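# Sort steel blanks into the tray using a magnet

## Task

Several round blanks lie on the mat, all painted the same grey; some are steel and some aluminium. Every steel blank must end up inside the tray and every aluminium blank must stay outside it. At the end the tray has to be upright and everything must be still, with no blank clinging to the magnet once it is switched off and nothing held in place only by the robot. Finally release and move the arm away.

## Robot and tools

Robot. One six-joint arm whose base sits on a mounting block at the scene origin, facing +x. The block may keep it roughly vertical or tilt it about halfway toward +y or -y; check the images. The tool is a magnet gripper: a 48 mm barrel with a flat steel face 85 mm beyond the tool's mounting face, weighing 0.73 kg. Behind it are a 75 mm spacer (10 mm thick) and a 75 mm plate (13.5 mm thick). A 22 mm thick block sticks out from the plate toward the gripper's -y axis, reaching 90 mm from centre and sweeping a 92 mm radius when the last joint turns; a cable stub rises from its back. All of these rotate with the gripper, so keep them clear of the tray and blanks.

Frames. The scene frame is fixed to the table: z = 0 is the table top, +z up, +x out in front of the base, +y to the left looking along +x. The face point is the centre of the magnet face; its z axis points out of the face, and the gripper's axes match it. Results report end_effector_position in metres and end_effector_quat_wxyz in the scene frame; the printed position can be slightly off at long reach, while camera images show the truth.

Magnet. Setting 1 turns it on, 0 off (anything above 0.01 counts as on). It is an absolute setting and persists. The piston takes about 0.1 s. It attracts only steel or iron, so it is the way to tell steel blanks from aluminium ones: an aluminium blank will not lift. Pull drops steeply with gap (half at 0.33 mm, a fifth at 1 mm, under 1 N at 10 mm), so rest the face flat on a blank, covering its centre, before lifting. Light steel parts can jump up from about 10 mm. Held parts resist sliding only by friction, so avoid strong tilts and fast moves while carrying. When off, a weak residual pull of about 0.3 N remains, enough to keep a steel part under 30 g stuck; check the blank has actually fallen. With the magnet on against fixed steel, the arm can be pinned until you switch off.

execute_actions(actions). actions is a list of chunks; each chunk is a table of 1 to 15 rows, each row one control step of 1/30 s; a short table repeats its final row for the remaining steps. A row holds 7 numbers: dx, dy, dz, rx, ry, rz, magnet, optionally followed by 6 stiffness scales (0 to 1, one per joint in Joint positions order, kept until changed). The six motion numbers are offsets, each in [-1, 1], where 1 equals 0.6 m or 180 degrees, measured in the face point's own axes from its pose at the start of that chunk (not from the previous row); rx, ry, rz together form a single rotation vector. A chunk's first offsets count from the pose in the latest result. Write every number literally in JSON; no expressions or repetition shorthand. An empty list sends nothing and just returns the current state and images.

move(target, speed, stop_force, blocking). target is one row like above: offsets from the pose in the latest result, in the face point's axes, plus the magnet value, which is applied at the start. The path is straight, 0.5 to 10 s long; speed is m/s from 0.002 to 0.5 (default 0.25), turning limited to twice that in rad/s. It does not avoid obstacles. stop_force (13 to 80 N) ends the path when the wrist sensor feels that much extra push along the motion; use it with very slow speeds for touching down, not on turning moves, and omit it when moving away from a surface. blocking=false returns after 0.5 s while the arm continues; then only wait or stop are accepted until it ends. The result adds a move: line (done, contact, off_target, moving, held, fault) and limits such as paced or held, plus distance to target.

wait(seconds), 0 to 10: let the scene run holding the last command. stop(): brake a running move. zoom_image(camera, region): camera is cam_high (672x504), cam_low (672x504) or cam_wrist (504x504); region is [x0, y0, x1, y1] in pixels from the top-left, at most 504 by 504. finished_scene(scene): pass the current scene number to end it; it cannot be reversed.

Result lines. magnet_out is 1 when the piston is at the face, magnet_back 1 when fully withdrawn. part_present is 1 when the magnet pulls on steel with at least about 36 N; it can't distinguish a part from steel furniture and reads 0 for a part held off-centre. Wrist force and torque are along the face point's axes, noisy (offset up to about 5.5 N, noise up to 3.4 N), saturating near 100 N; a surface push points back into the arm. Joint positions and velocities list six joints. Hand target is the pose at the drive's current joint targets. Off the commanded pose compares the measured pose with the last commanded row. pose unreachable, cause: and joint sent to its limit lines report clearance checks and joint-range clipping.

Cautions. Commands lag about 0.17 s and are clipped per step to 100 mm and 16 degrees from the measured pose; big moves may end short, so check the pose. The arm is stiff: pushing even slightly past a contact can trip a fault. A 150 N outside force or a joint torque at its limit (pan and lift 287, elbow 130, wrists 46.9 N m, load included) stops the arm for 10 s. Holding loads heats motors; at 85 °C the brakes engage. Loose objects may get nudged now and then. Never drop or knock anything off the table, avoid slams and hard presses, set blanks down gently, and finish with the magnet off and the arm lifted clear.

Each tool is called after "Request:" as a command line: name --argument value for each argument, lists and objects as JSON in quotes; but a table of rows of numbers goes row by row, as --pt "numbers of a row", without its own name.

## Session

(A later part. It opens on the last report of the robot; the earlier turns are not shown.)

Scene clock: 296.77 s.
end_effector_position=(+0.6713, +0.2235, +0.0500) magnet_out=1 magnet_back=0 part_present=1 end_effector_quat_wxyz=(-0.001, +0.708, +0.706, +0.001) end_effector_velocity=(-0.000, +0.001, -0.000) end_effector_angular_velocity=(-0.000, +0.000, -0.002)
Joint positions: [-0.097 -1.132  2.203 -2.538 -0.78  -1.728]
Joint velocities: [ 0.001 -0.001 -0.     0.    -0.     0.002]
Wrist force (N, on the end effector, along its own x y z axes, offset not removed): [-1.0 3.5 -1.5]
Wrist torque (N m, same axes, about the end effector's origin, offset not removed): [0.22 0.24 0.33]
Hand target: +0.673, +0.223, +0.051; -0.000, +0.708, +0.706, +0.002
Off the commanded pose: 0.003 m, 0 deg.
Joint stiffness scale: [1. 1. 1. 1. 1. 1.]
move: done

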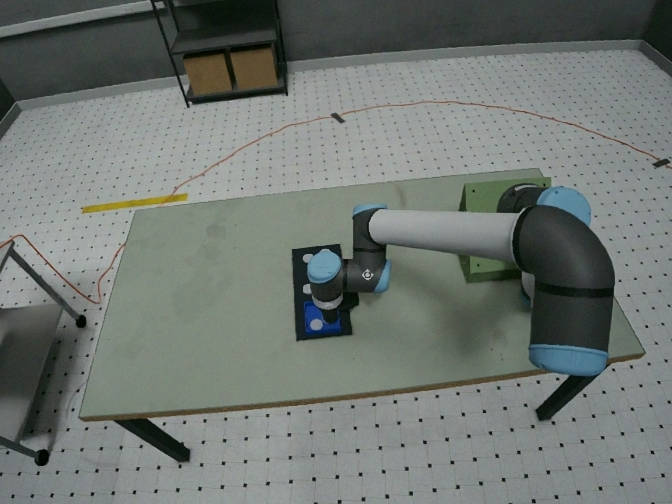

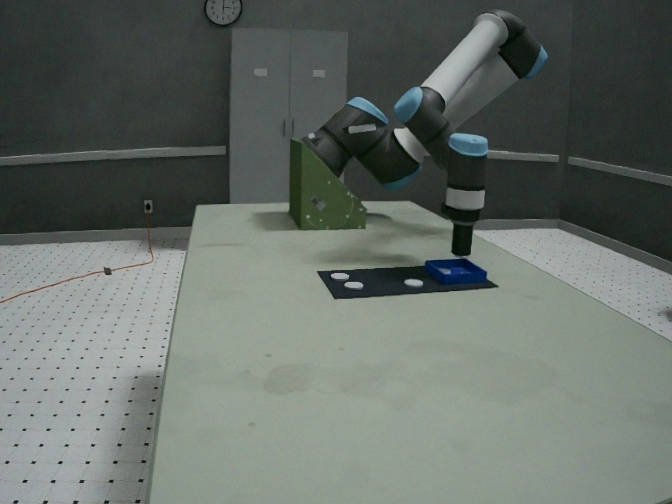

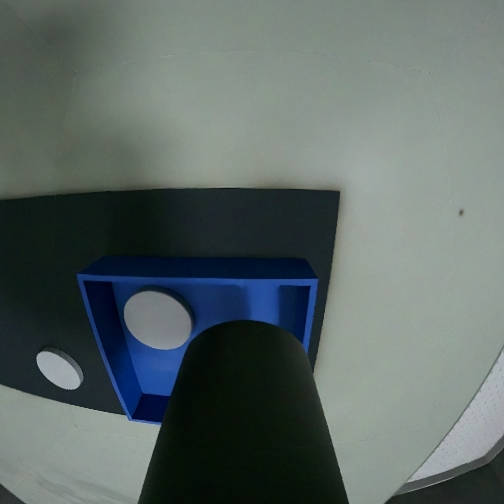

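Request:
move --target '[0,0.004,0.03,0,0,0,1]' --speed 0.06

Request:
zoom_image --camera "cam_wrist" --region '[100, 220, 400, 400]'

Scene clock: 306.23 s.
end_effector_position=(+0.6713, +0.2218, +0.0312) magnet_out=1 magnet_back=0 part_present=1 end_effector_quat_wxyz=(-0.002, +0.709, +0.705, -0.001) end_effector_velocity=(+0.006, +0.002, +0.002) end_effector_angular_velocity=(-0.002, -0.012, +0.005)
Joint positions: [-0.078 -1.101  2.2   -2.581 -0.779 -1.701]
Joint velocities: [ 0.    -0.    -0.005 -0.011  0.     0.007]
Wrist force (N, on the end effector, along its own x y z axes, offset not removed): [0.7 1.8 0.3]
Wrist torque (N m, same axes, about the end effector's origin, offset not removed): [0.04 0.16 0.32]
Hand target: +0.674, +0.224, +0.032; -0.001, +0.708, +0.706, +0.001
Off the commanded pose: 0.003 m, 0 deg.
Joint stiffness scale: [1. 1. 1. 1. 1. 1.]
move: done

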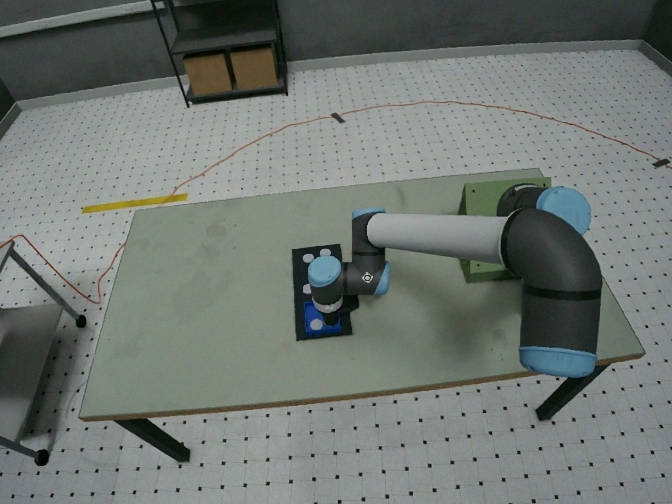

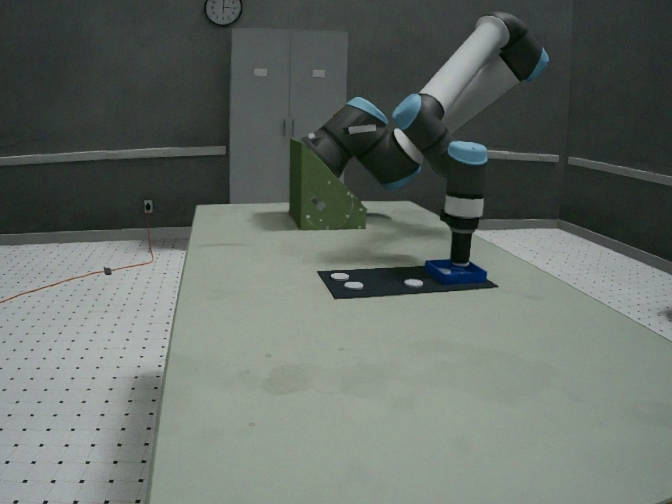

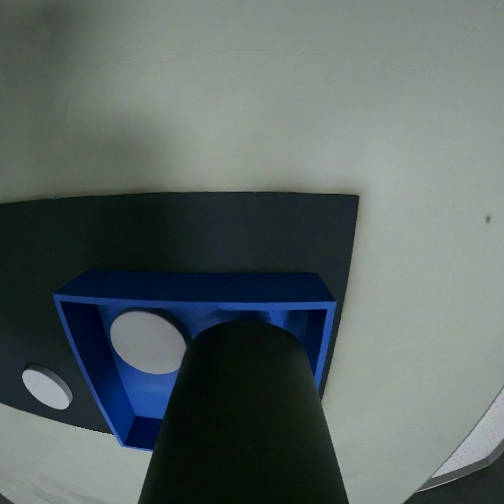

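Region (100, 220, 400, 400) of cam_wrist's 504x504 image, scaled by 1.680, with more detail than that image has; it fills the top 302 rows of this view, and the rest is white.

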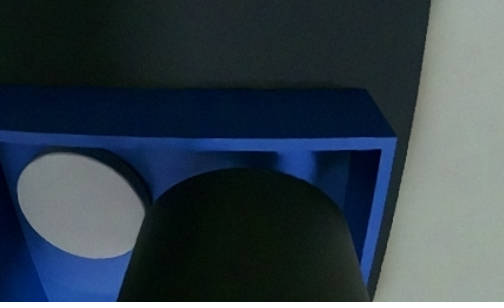

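Request:
move --target '[0.002,0.004,0.025,0,0,0,1]' --speed 0.05

Request:
move --target '[0,0,0.02,0,0,0,1]' --speed 0.008 --stop_force 13

Scene clock: 310.57 s.
end_effector_position=(+0.6713, +0.2215, +0.0157) magnet_out=1 magnet_back=0 part_present=1 end_effector_quat_wxyz=(-0.002, +0.710, +0.704, -0.002) end_effector_velocity=(+0.004, +0.003, +0.002) end_effector_angular_velocity=(-0.001, -0.009, +0.005)
Joint positions: [-0.061 -1.076  2.196 -2.615 -0.779 -1.678]
Joint velocities: [ 0.001 -0.001 -0.005 -0.01  -0.     0.006]
Wrist force (N, on the end effector, along its own x y z axes, offset not removed): [-0.2 -0.1 -0.2]
Wrist torque (N m, same axes, about the end effector's origin, offset not removed): [-0.12 0.32 0.38]
Hand target: +0.674, +0.223, +0.016; -0.002, +0.709, +0.705, -0.001
Off the commanded pose: 0.003 m, 0 deg.
Joint stiffness scale: [1. 1. 1. 1. 1. 1.]
move: done

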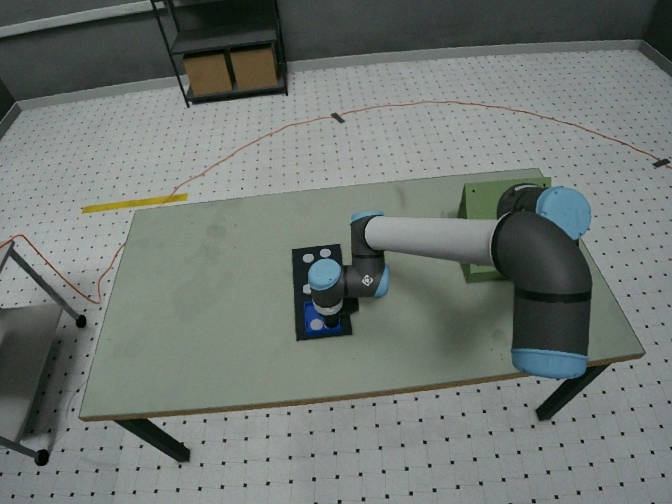

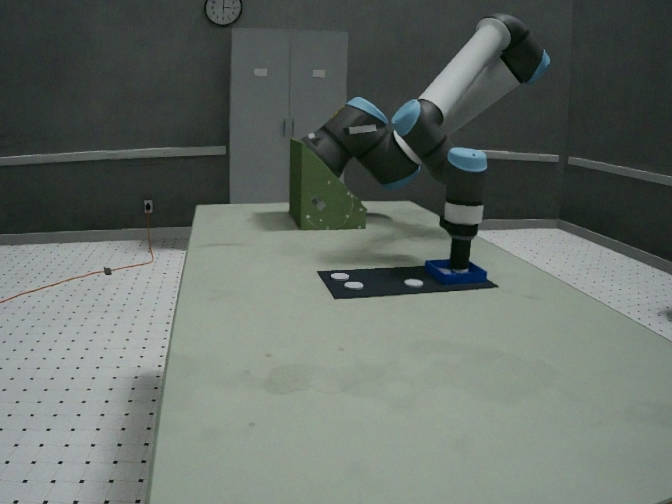

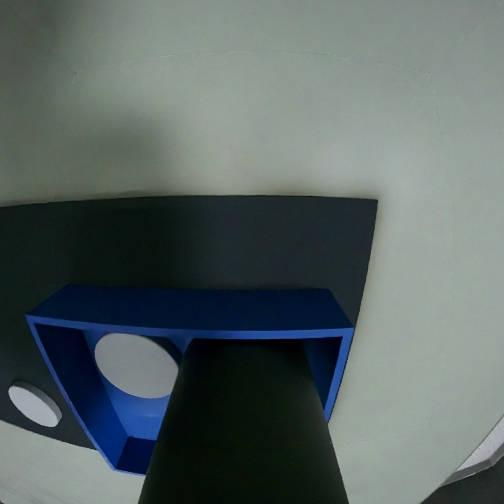

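Scene clock: 311.97 s.
end_effector_position=(+0.6724, +0.2210, +0.0117) magnet_out=1 magnet_back=0 part_present=1 end_effector_quat_wxyz=(-0.000, +0.710, +0.704, -0.001) end_effector_velocity=(-0.001, -0.000, -0.000) end_effector_angular_velocity=(+0.000, +0.003, -0.002)
Joint positions: [-0.057 -1.068  2.196 -2.635 -0.779 -1.666]
Joint velocities: [ 0.    -0.     0.     0.005 -0.    -0.001]
Wrist force (N, on the end effector, along its own x y z axes, offset not removed): [-2.7 -3.1 -8.1]
Wrist torque (N m, same axes, about the end effector's origin, offset not removed): [-0.25 0.48 0.33]
Hand target: +0.672, +0.221, +0.012; -0.001, +0.710, +0.704, -0.001
Off the commanded pose: 0.008 m, 0 deg.
Joint stiffness scale: [1. 1. 1. 1. 1. 1.]
move: contact

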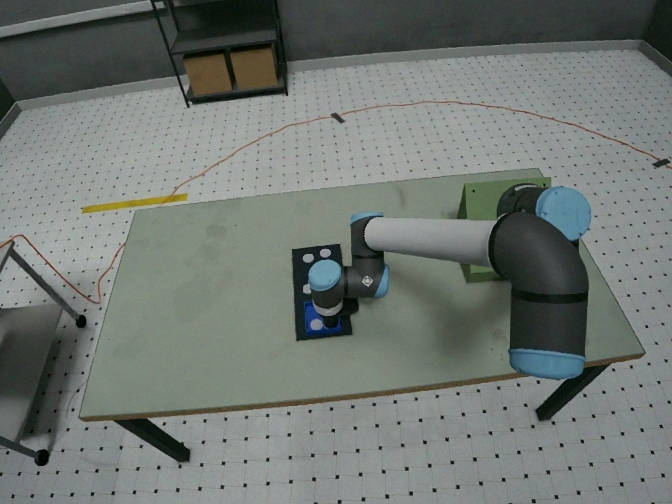

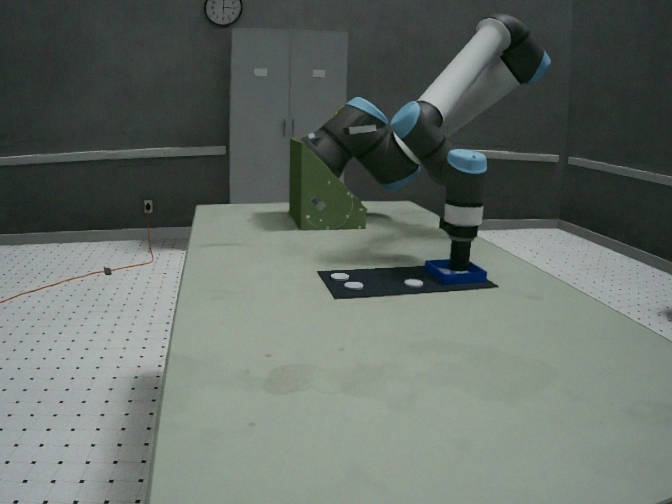

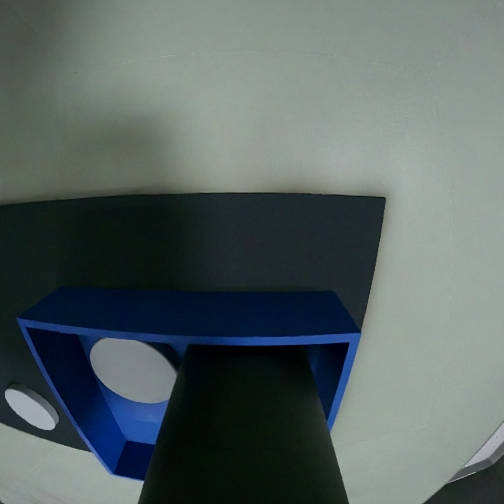

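Flat on floor (z = 0.0117). Release, lift, go to D.

Request:
execute_actions --actions '[[[0,0,0,0,0,0,0]]]'

Request:
move --target '[0,0,-0.063,0,0,0,0]' --speed 0.15

Scene clock: 314.57 s.
end_effector_position=(+0.6724, +0.2210, +0.0118) magnet_out=0 magnet_back=1 part_present=0 end_effector_quat_wxyz=(-0.000, +0.710, +0.704, -0.001) end_effector_velocity=(-0.000, -0.000, -0.000) end_effector_angular_velocity=(+0.001, +0.000, -0.000)
Joint positions: [-0.057 -1.068  2.196 -2.635 -0.779 -1.667]
Joint velocities: [-0.     0.    -0.     0.     0.001  0.   ]
Wrist force (N, on the end effector, along its own x y z axes, offset not removed): [-1.5 1.3 -3.1]
Wrist torque (N m, same axes, about the end effector's origin, offset not removed): [-0.11 0.44 0.33]
Hand target: +0.672, +0.221, +0.012; -0.000, +0.710, +0.704, -0.001
Off the commanded pose: 0.000 m, 0 deg.
Joint stiffness scale: [1. 1. 1. 1. 1. 1.]

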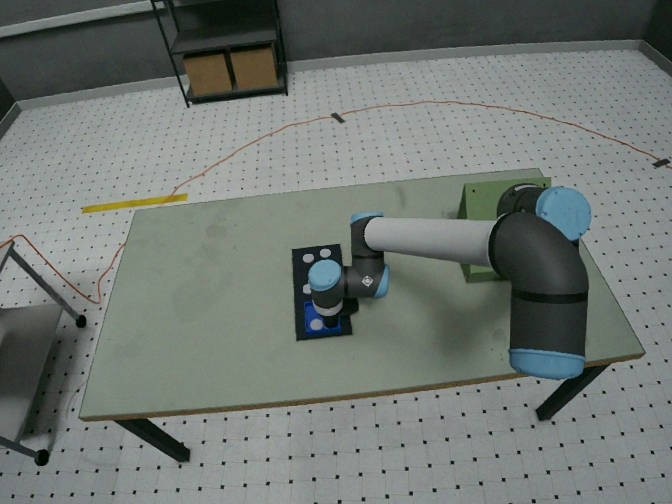

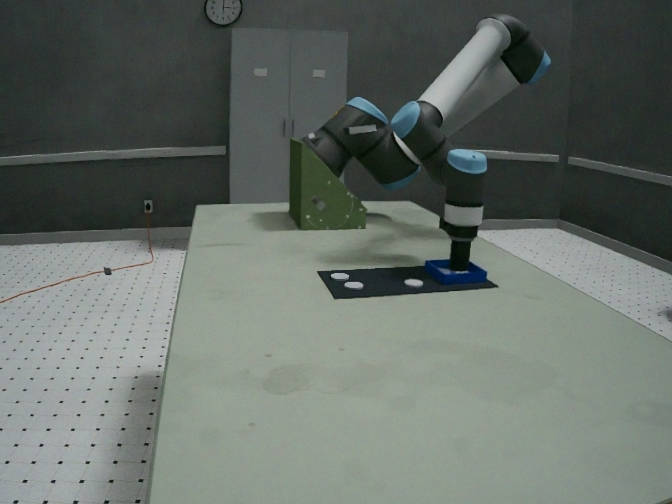

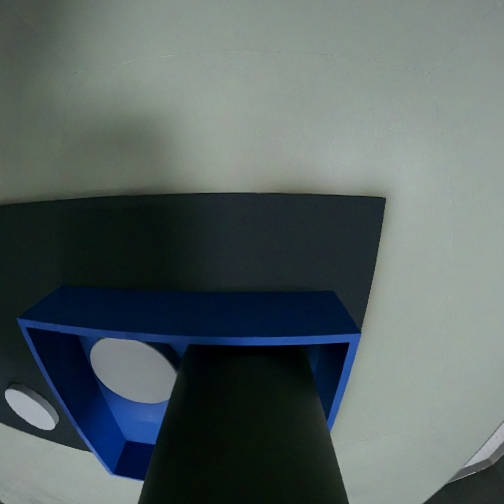

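Scene clock: 315.57 s.
end_effector_position=(+0.6745, +0.2226, +0.0508) magnet_out=0 magnet_back=1 part_present=0 end_effector_quat_wxyz=(+0.001, +0.709, +0.705, +0.001) end_effector_velocity=(-0.001, -0.000, -0.001) end_effector_angular_velocity=(+0.001, +0.004, -0.000)
Joint positions: [-0.097 -1.13   2.198 -2.539 -0.781 -1.723]
Joint velocities: [ 0.     0.001  0.     0.005  0.    -0.003]
Wrist force (N, on the end effector, along its own x y z axes, offset not removed): [0.8 -0.6 -1.8]
Wrist torque (N m, same axes, about the end effector's origin, offset not removed): [-0.14 0.20 0.35]
Hand target: +0.672, +0.221, +0.050; -0.000, +0.710, +0.704, -0.001
Off the commanded pose: 0.003 m, 0 deg.
Joint stiffness scale: [1. 1. 1. 1. 1. 1.]
move: done

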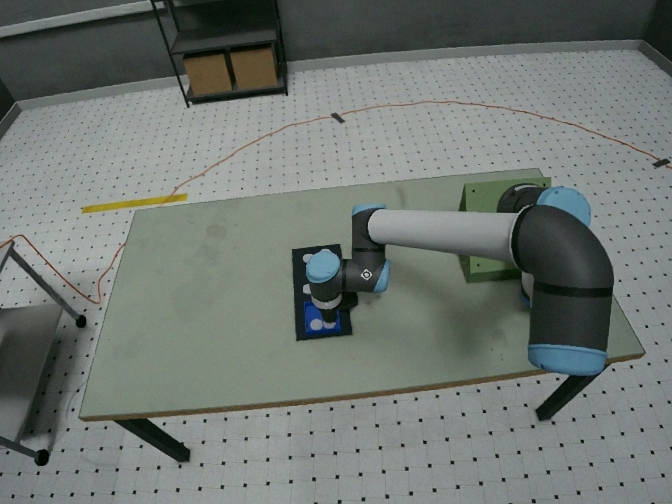

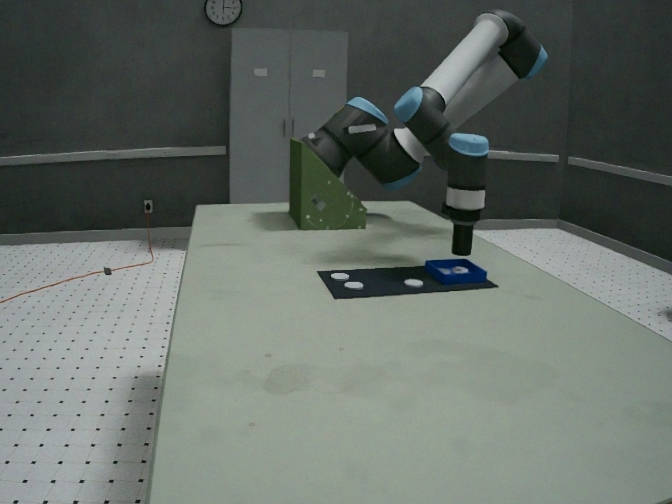

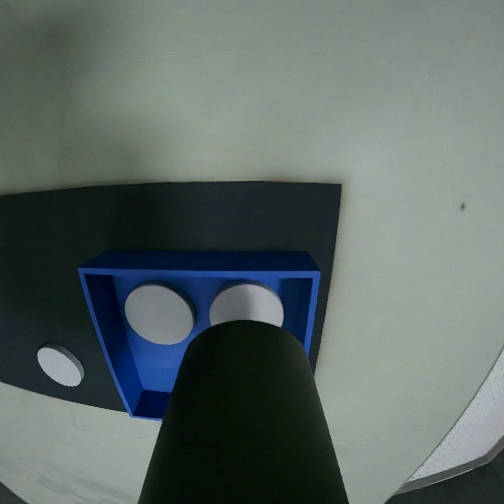

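Request:
move --target '[-0.489,-0.024,0.005,0.0012,0,0.002,0]' --speed 0.3

Scene clock: 319.43 s.
end_effector_position=(+0.6578, -0.0699, +0.0478) magnet_out=0 magnet_back=1 part_present=0 end_effector_quat_wxyz=(-0.001, +0.712, +0.702, +0.001) end_effector_velocity=(-0.000, -0.000, -0.000) end_effector_angular_velocity=(-0.000, +0.002, +0.001)
Joint positions: [-0.406 -0.795  2.185 -2.573 -0.857 -2.129]
Joint velocities: [ 0.     0.    -0.     0.001 -0.001 -0.002]
Wrist force (N, on the end effector, along its own x y z axes, offset not removed): [0.3 0.7 0.2]
Wrist torque (N m, same axes, about the end effector's origin, offset not removed): [0.04 0.26 0.31]
Hand target: +0.659, -0.070, +0.048; -0.000, +0.711, +0.703, -0.000
Off the commanded pose: 0.001 m, 0 deg.
Joint stiffness scale: [1. 1. 1. 1. 1. 1.]
move: done

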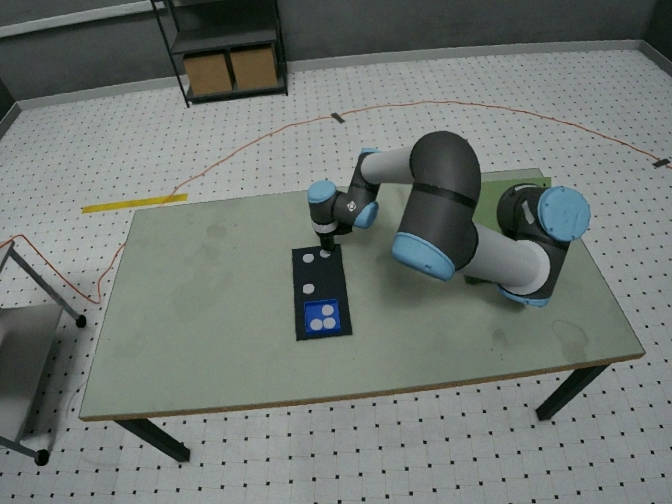

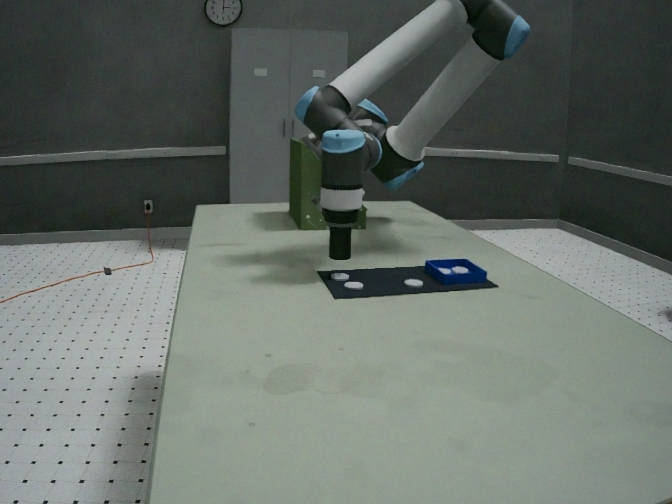

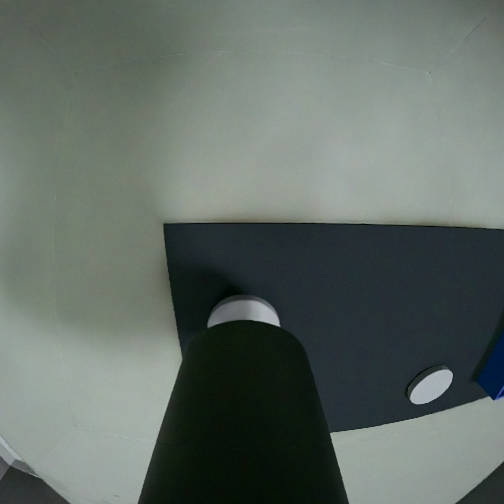

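Request:
move --target '[-0.003,0.013,0.058,0,0,0.002,0]' --speed 0.12

Request:
move --target '[0,0,0.02,0,0,0,0]' --speed 0.008 --stop_force 13

Request:
execute_actions --actions '[[[0,0,0,0,0,0,1]]]'

Scene clock: 325.67 s.
end_effector_position=(+0.6629, -0.0721, +0.0116) magnet_out=0 magnet_back=1 part_present=0 end_effector_quat_wxyz=(-0.002, +0.715, +0.699, -0.001) end_effector_velocity=(+0.000, -0.000, +0.000) end_effector_angular_velocity=(-0.001, -0.001, -0.001)
Joint positions: [-0.367 -0.736  2.167 -2.641 -0.844 -2.076]
Joint velocities: [-0.    -0.    -0.    -0.002 -0.     0.002]
Wrist force (N, on the end effector, along its own x y z axes, offset not removed): [-0.9 -0.7 -0.7]
Wrist torque (N m, same axes, about the end effector's origin, offset not removed): [-0.28 0.27 0.33]
Hand target: +0.666, -0.072, +0.013; -0.001, +0.714, +0.700, +0.001
Off the commanded pose: 0.003 m, 0 deg.
Joint stiffness scale: [1. 1. 1. 1. 1. 1.]
move: done

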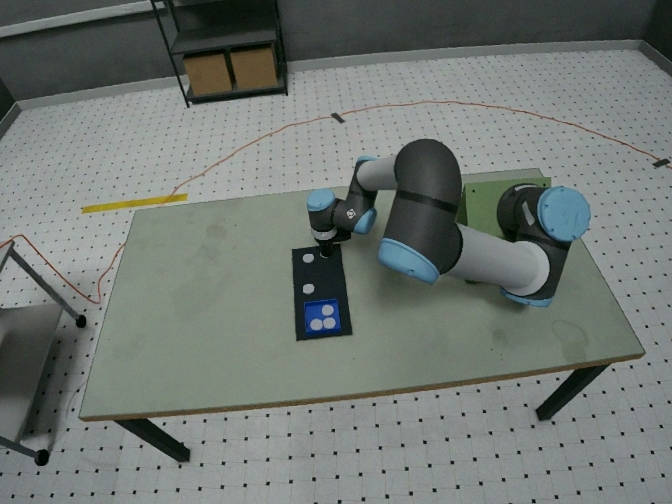

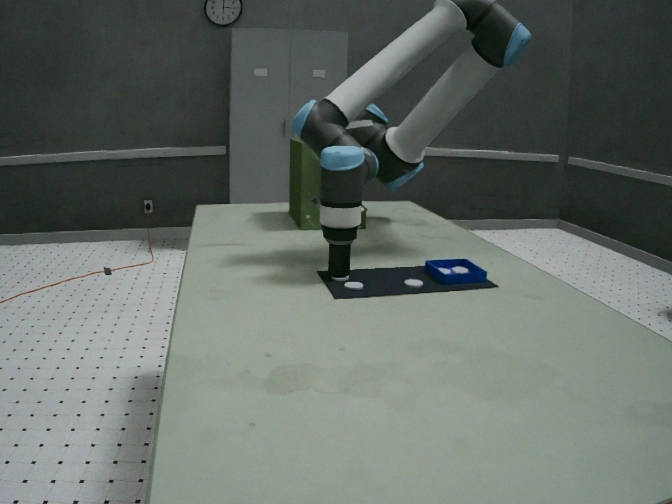

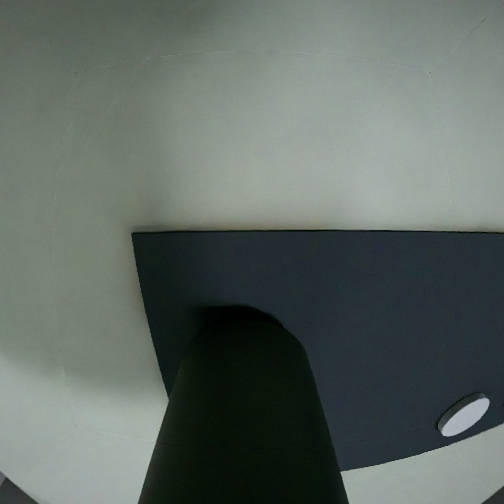

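Scene clock: 327.17 s.
end_effector_position=(+0.6646, -0.0732, +0.0088) magnet_out=0 magnet_back=1 part_present=0 end_effector_quat_wxyz=(+0.002, +0.715, +0.699, +0.001) end_effector_velocity=(-0.000, -0.000, +0.000) end_effector_angular_velocity=(+0.001, +0.001, -0.001)
Joint positions: [-0.365 -0.729  2.167 -2.66  -0.842 -2.066]
Joint velocities: [-0.001 -0.    -0.     0.002 -0.    -0.   ]
Wrist force (N, on the end effector, along its own x y z axes, offset not removed): [1.5 -3.4 -10.0]
Wrist torque (N m, same axes, about the end effector's origin, offset not removed): [-0.31 0.03 0.44]
Hand target: +0.664, -0.073, +0.009; +0.001, +0.715, +0.699, +0.001
Off the commanded pose: 0.009 m, 0 deg.
Joint stiffness scale: [1. 1. 1. 1. 1. 1.]
move: contact

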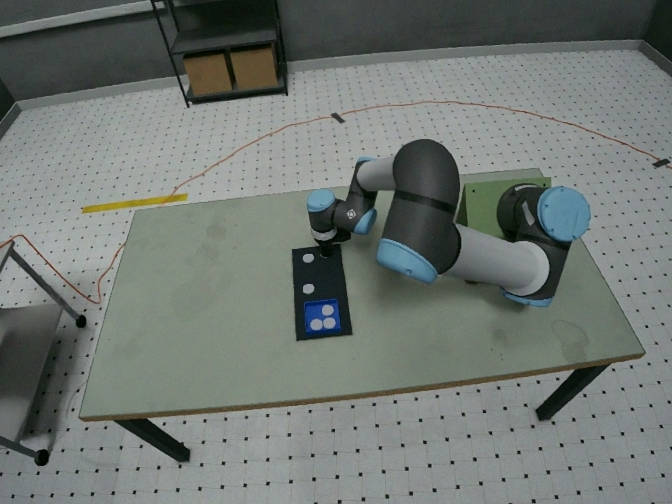

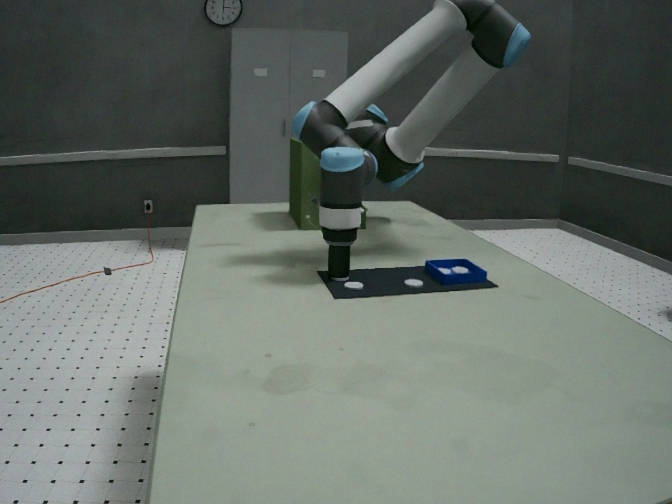

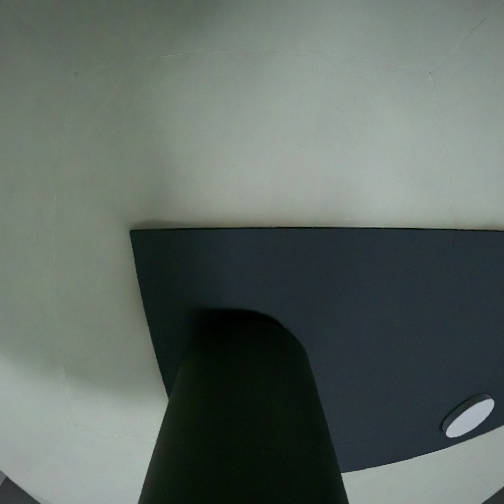

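Scene clock: 327.67 s.
end_effector_position=(+0.6646, -0.0732, +0.0089) magnet_out=1 magnet_back=0 part_present=1 end_effector_quat_wxyz=(+0.002, +0.715, +0.699, +0.001) end_effector_velocity=(+0.000, +0.000, +0.000) end_effector_angular_velocity=(-0.000, -0.000, +0.000)
Joint positions: [-0.365 -0.729  2.167 -2.66  -0.842 -2.066]
Joint velocities: [-0. -0. -0. -0.  0.  0.]
Wrist force (N, on the end effector, along its own x y z axes, offset not removed): [0.4 0.9 -5.3]
Wrist torque (N m, same axes, about the end effector's origin, offset not removed): [-0.05 0.26 0.35]
Hand target: +0.665, -0.073, +0.009; +0.002, +0.715, +0.699, +0.001
Off the commanded pose: 0.000 m, 0 deg.
Joint stiffness scale: [1. 1. 1. 1. 1. 1.]

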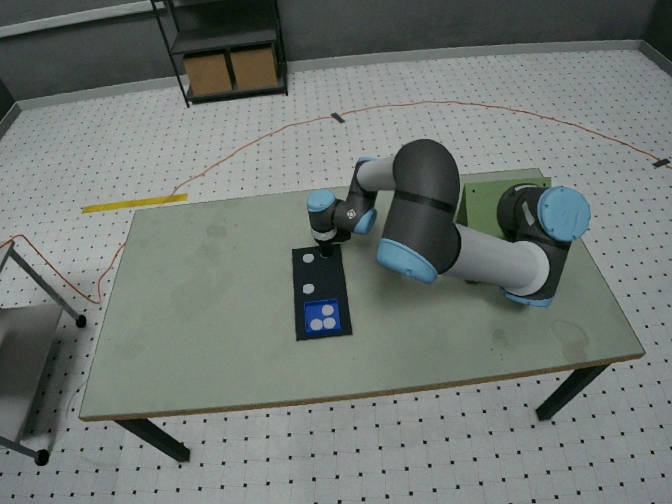

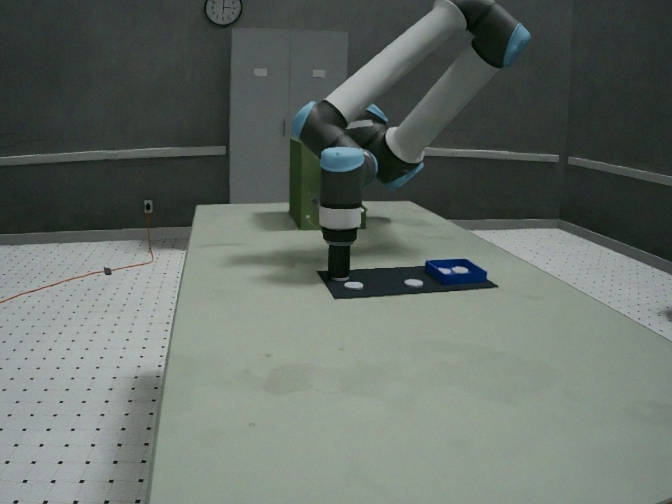

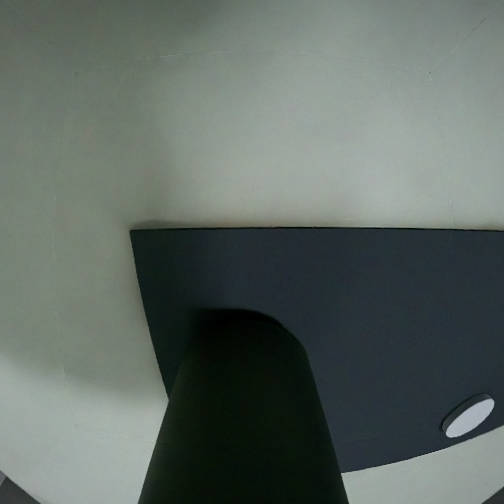

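Request:
move --target '[0,0,-0.07,0.001,0,-0.0072,1]' --speed 0.15

Scene clock: 334.67 s.
end_effector_position=(+0.6667, -0.0731, +0.0521) magnet_out=1 magnet_back=0 part_present=1 end_effector_quat_wxyz=(+0.002, +0.707, +0.708, +0.001) end_effector_velocity=(-0.001, -0.001, -0.000) end_effector_angular_velocity=(+0.001, +0.003, -0.001)
Joint positions: [-0.408 -0.794  2.169 -2.564 -0.858 -2.142]
Joint velocities: [-0.001  0.    -0.     0.004 -0.001 -0.003]
Wrist force (N, on the end effector, along its own x y z axes, offset not removed): [-1.2 -1.3 1.7]
Wrist torque (N m, same axes, about the end effector's origin, offset not removed): [-0.27 0.41 0.41]
Hand target: +0.664, -0.073, +0.051; +0.000, +0.707, +0.707, -0.000
Off the commanded pose: 0.003 m, 0 deg.
Joint stiffness scale: [1. 1. 1. 1. 1. 1.]
move: done

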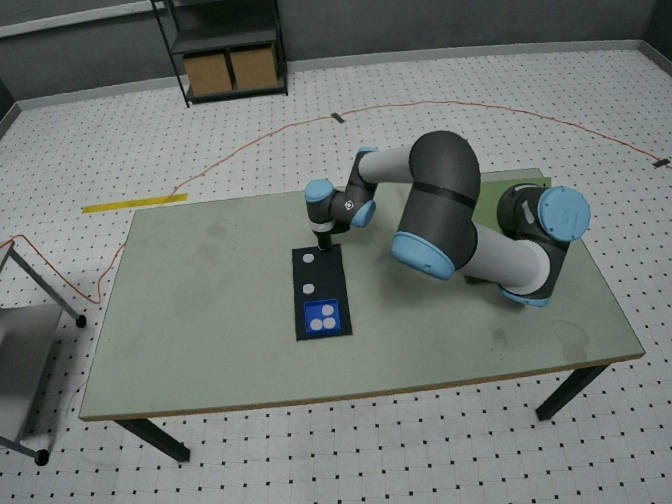

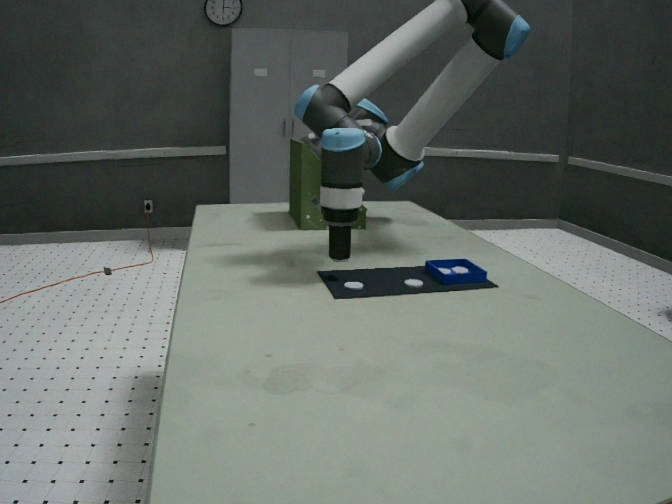

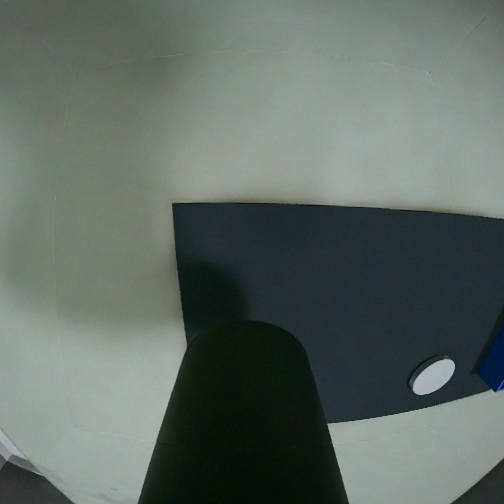

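Request:
move --target '[0.41,0.089,0,0.001,0,0,1]' --speed 0.22

Scene clock: 339.73 s.
end_effector_position=(+0.7176, +0.1729, +0.0504) magnet_out=1 magnet_back=0 part_present=1 end_effector_quat_wxyz=(+0.000, +0.706, +0.708, -0.001) end_effector_velocity=(-0.000, +0.000, -0.000) end_effector_angular_velocity=(-0.000, +0.001, -0.002)
Joint positions: [-0.139 -1.04   2.121 -2.506 -0.789 -1.793]
Joint velocities: [ 0.001 -0.     0.     0.    -0.     0.002]
Wrist force (N, on the end effector, along its own x y z axes, offset not removed): [-1.3 0.8 -0.1]
Wrist torque (N m, same axes, about the end effector's origin, offset not removed): [0.02 0.36 0.43]
Hand target: +0.719, +0.173, +0.052; +0.001, +0.707, +0.708, -0.000
Off the commanded pose: 0.003 m, 0 deg.
Joint stiffness scale: [1. 1. 1. 1. 1. 1.]
move: done

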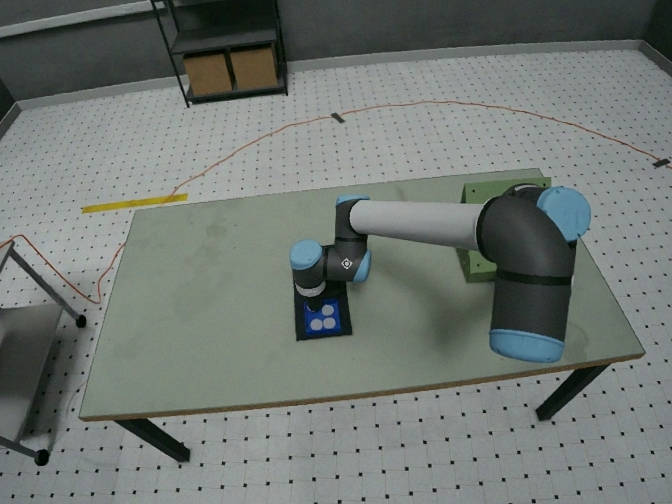

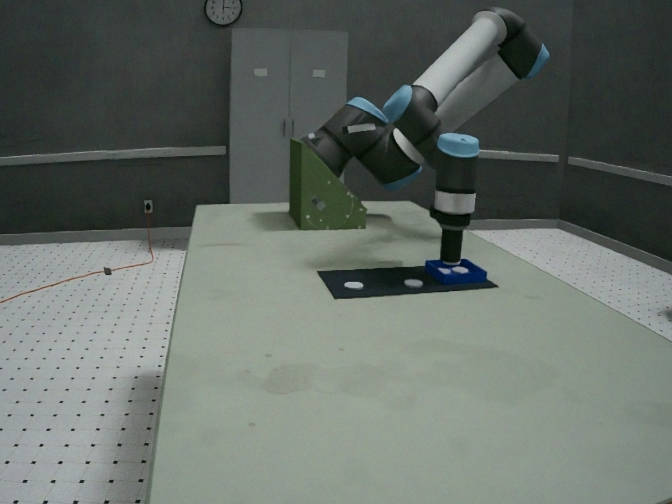

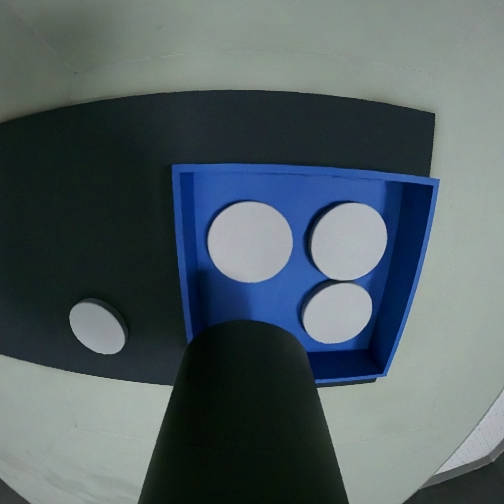

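Request:
move --target '[0.005,0.007,0.03,0,0,0,1]' --speed 0.06

Request:
zoom_image --camera "cam_low" --region '[410, 230, 510, 300]'

Scene clock: 348.23 s.
end_effector_position=(+0.7193, +0.1746, +0.0315) magnet_out=1 magnet_back=0 part_present=1 end_effector_quat_wxyz=(-0.001, +0.707, +0.707, -0.003) end_effector_velocity=(+0.004, +0.002, +0.002) end_effector_angular_velocity=(-0.001, -0.008, +0.005)
Joint positions: [-0.117 -1.013  2.114 -2.543 -0.788 -1.764]
Joint velocities: [ 0.001 -0.    -0.005 -0.007  0.     0.005]
Wrist force (N, on the end effector, along its own x y z axes, offset not removed): [-0.1 -0.7 -0.6]
Wrist torque (N m, same axes, about the end effector's origin, offset not removed): [-0.22 0.21 0.32]
Hand target: +0.722, +0.176, +0.032; +0.000, +0.706, +0.708, -0.001
Off the commanded pose: 0.003 m, 0 deg.
Joint stiffness scale: [1. 1. 1. 1. 1. 1.]
move: done

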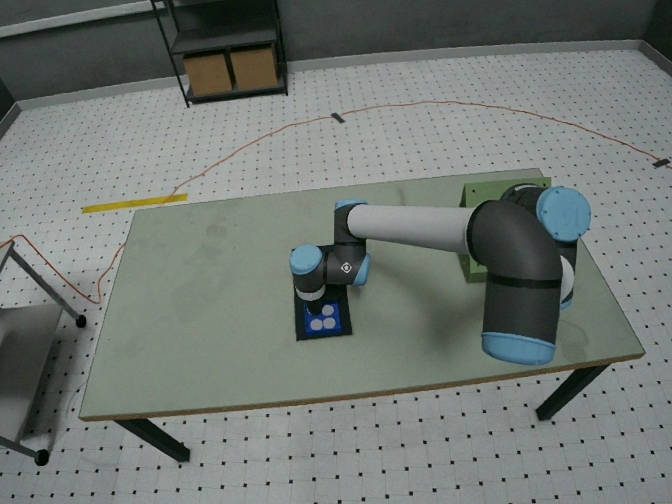

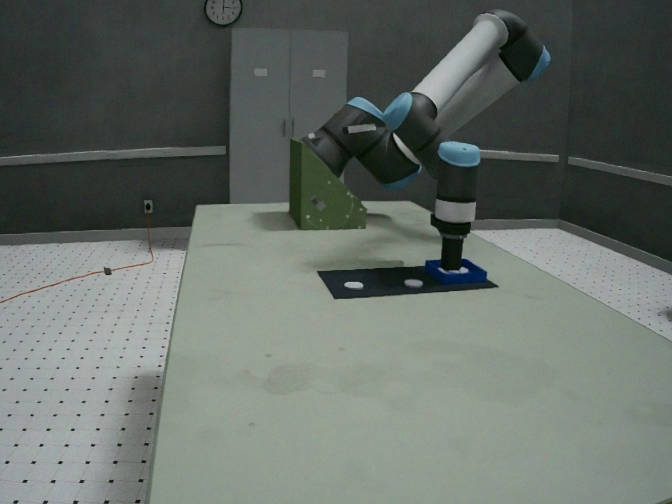

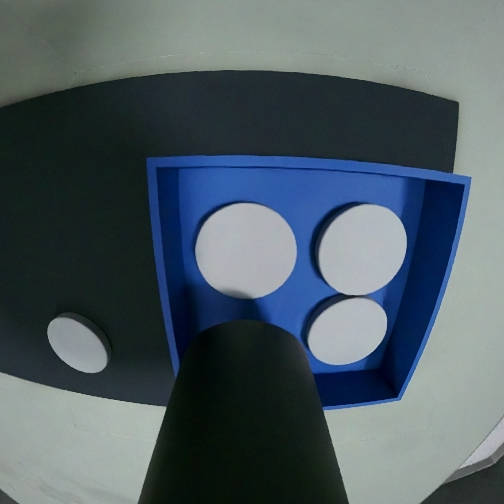

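Region (410, 230, 510, 300) of cam_low's 672x504 image, scaled by 5.040, with more detail than that image has; it fills the top 353 rows of this view, and the rest is white.

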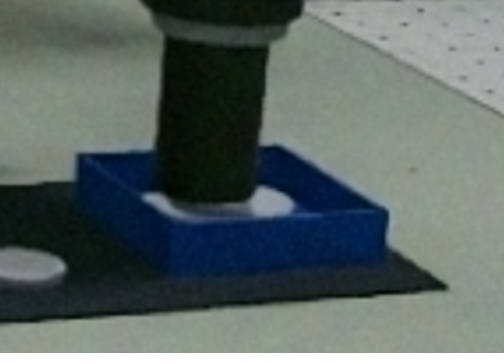

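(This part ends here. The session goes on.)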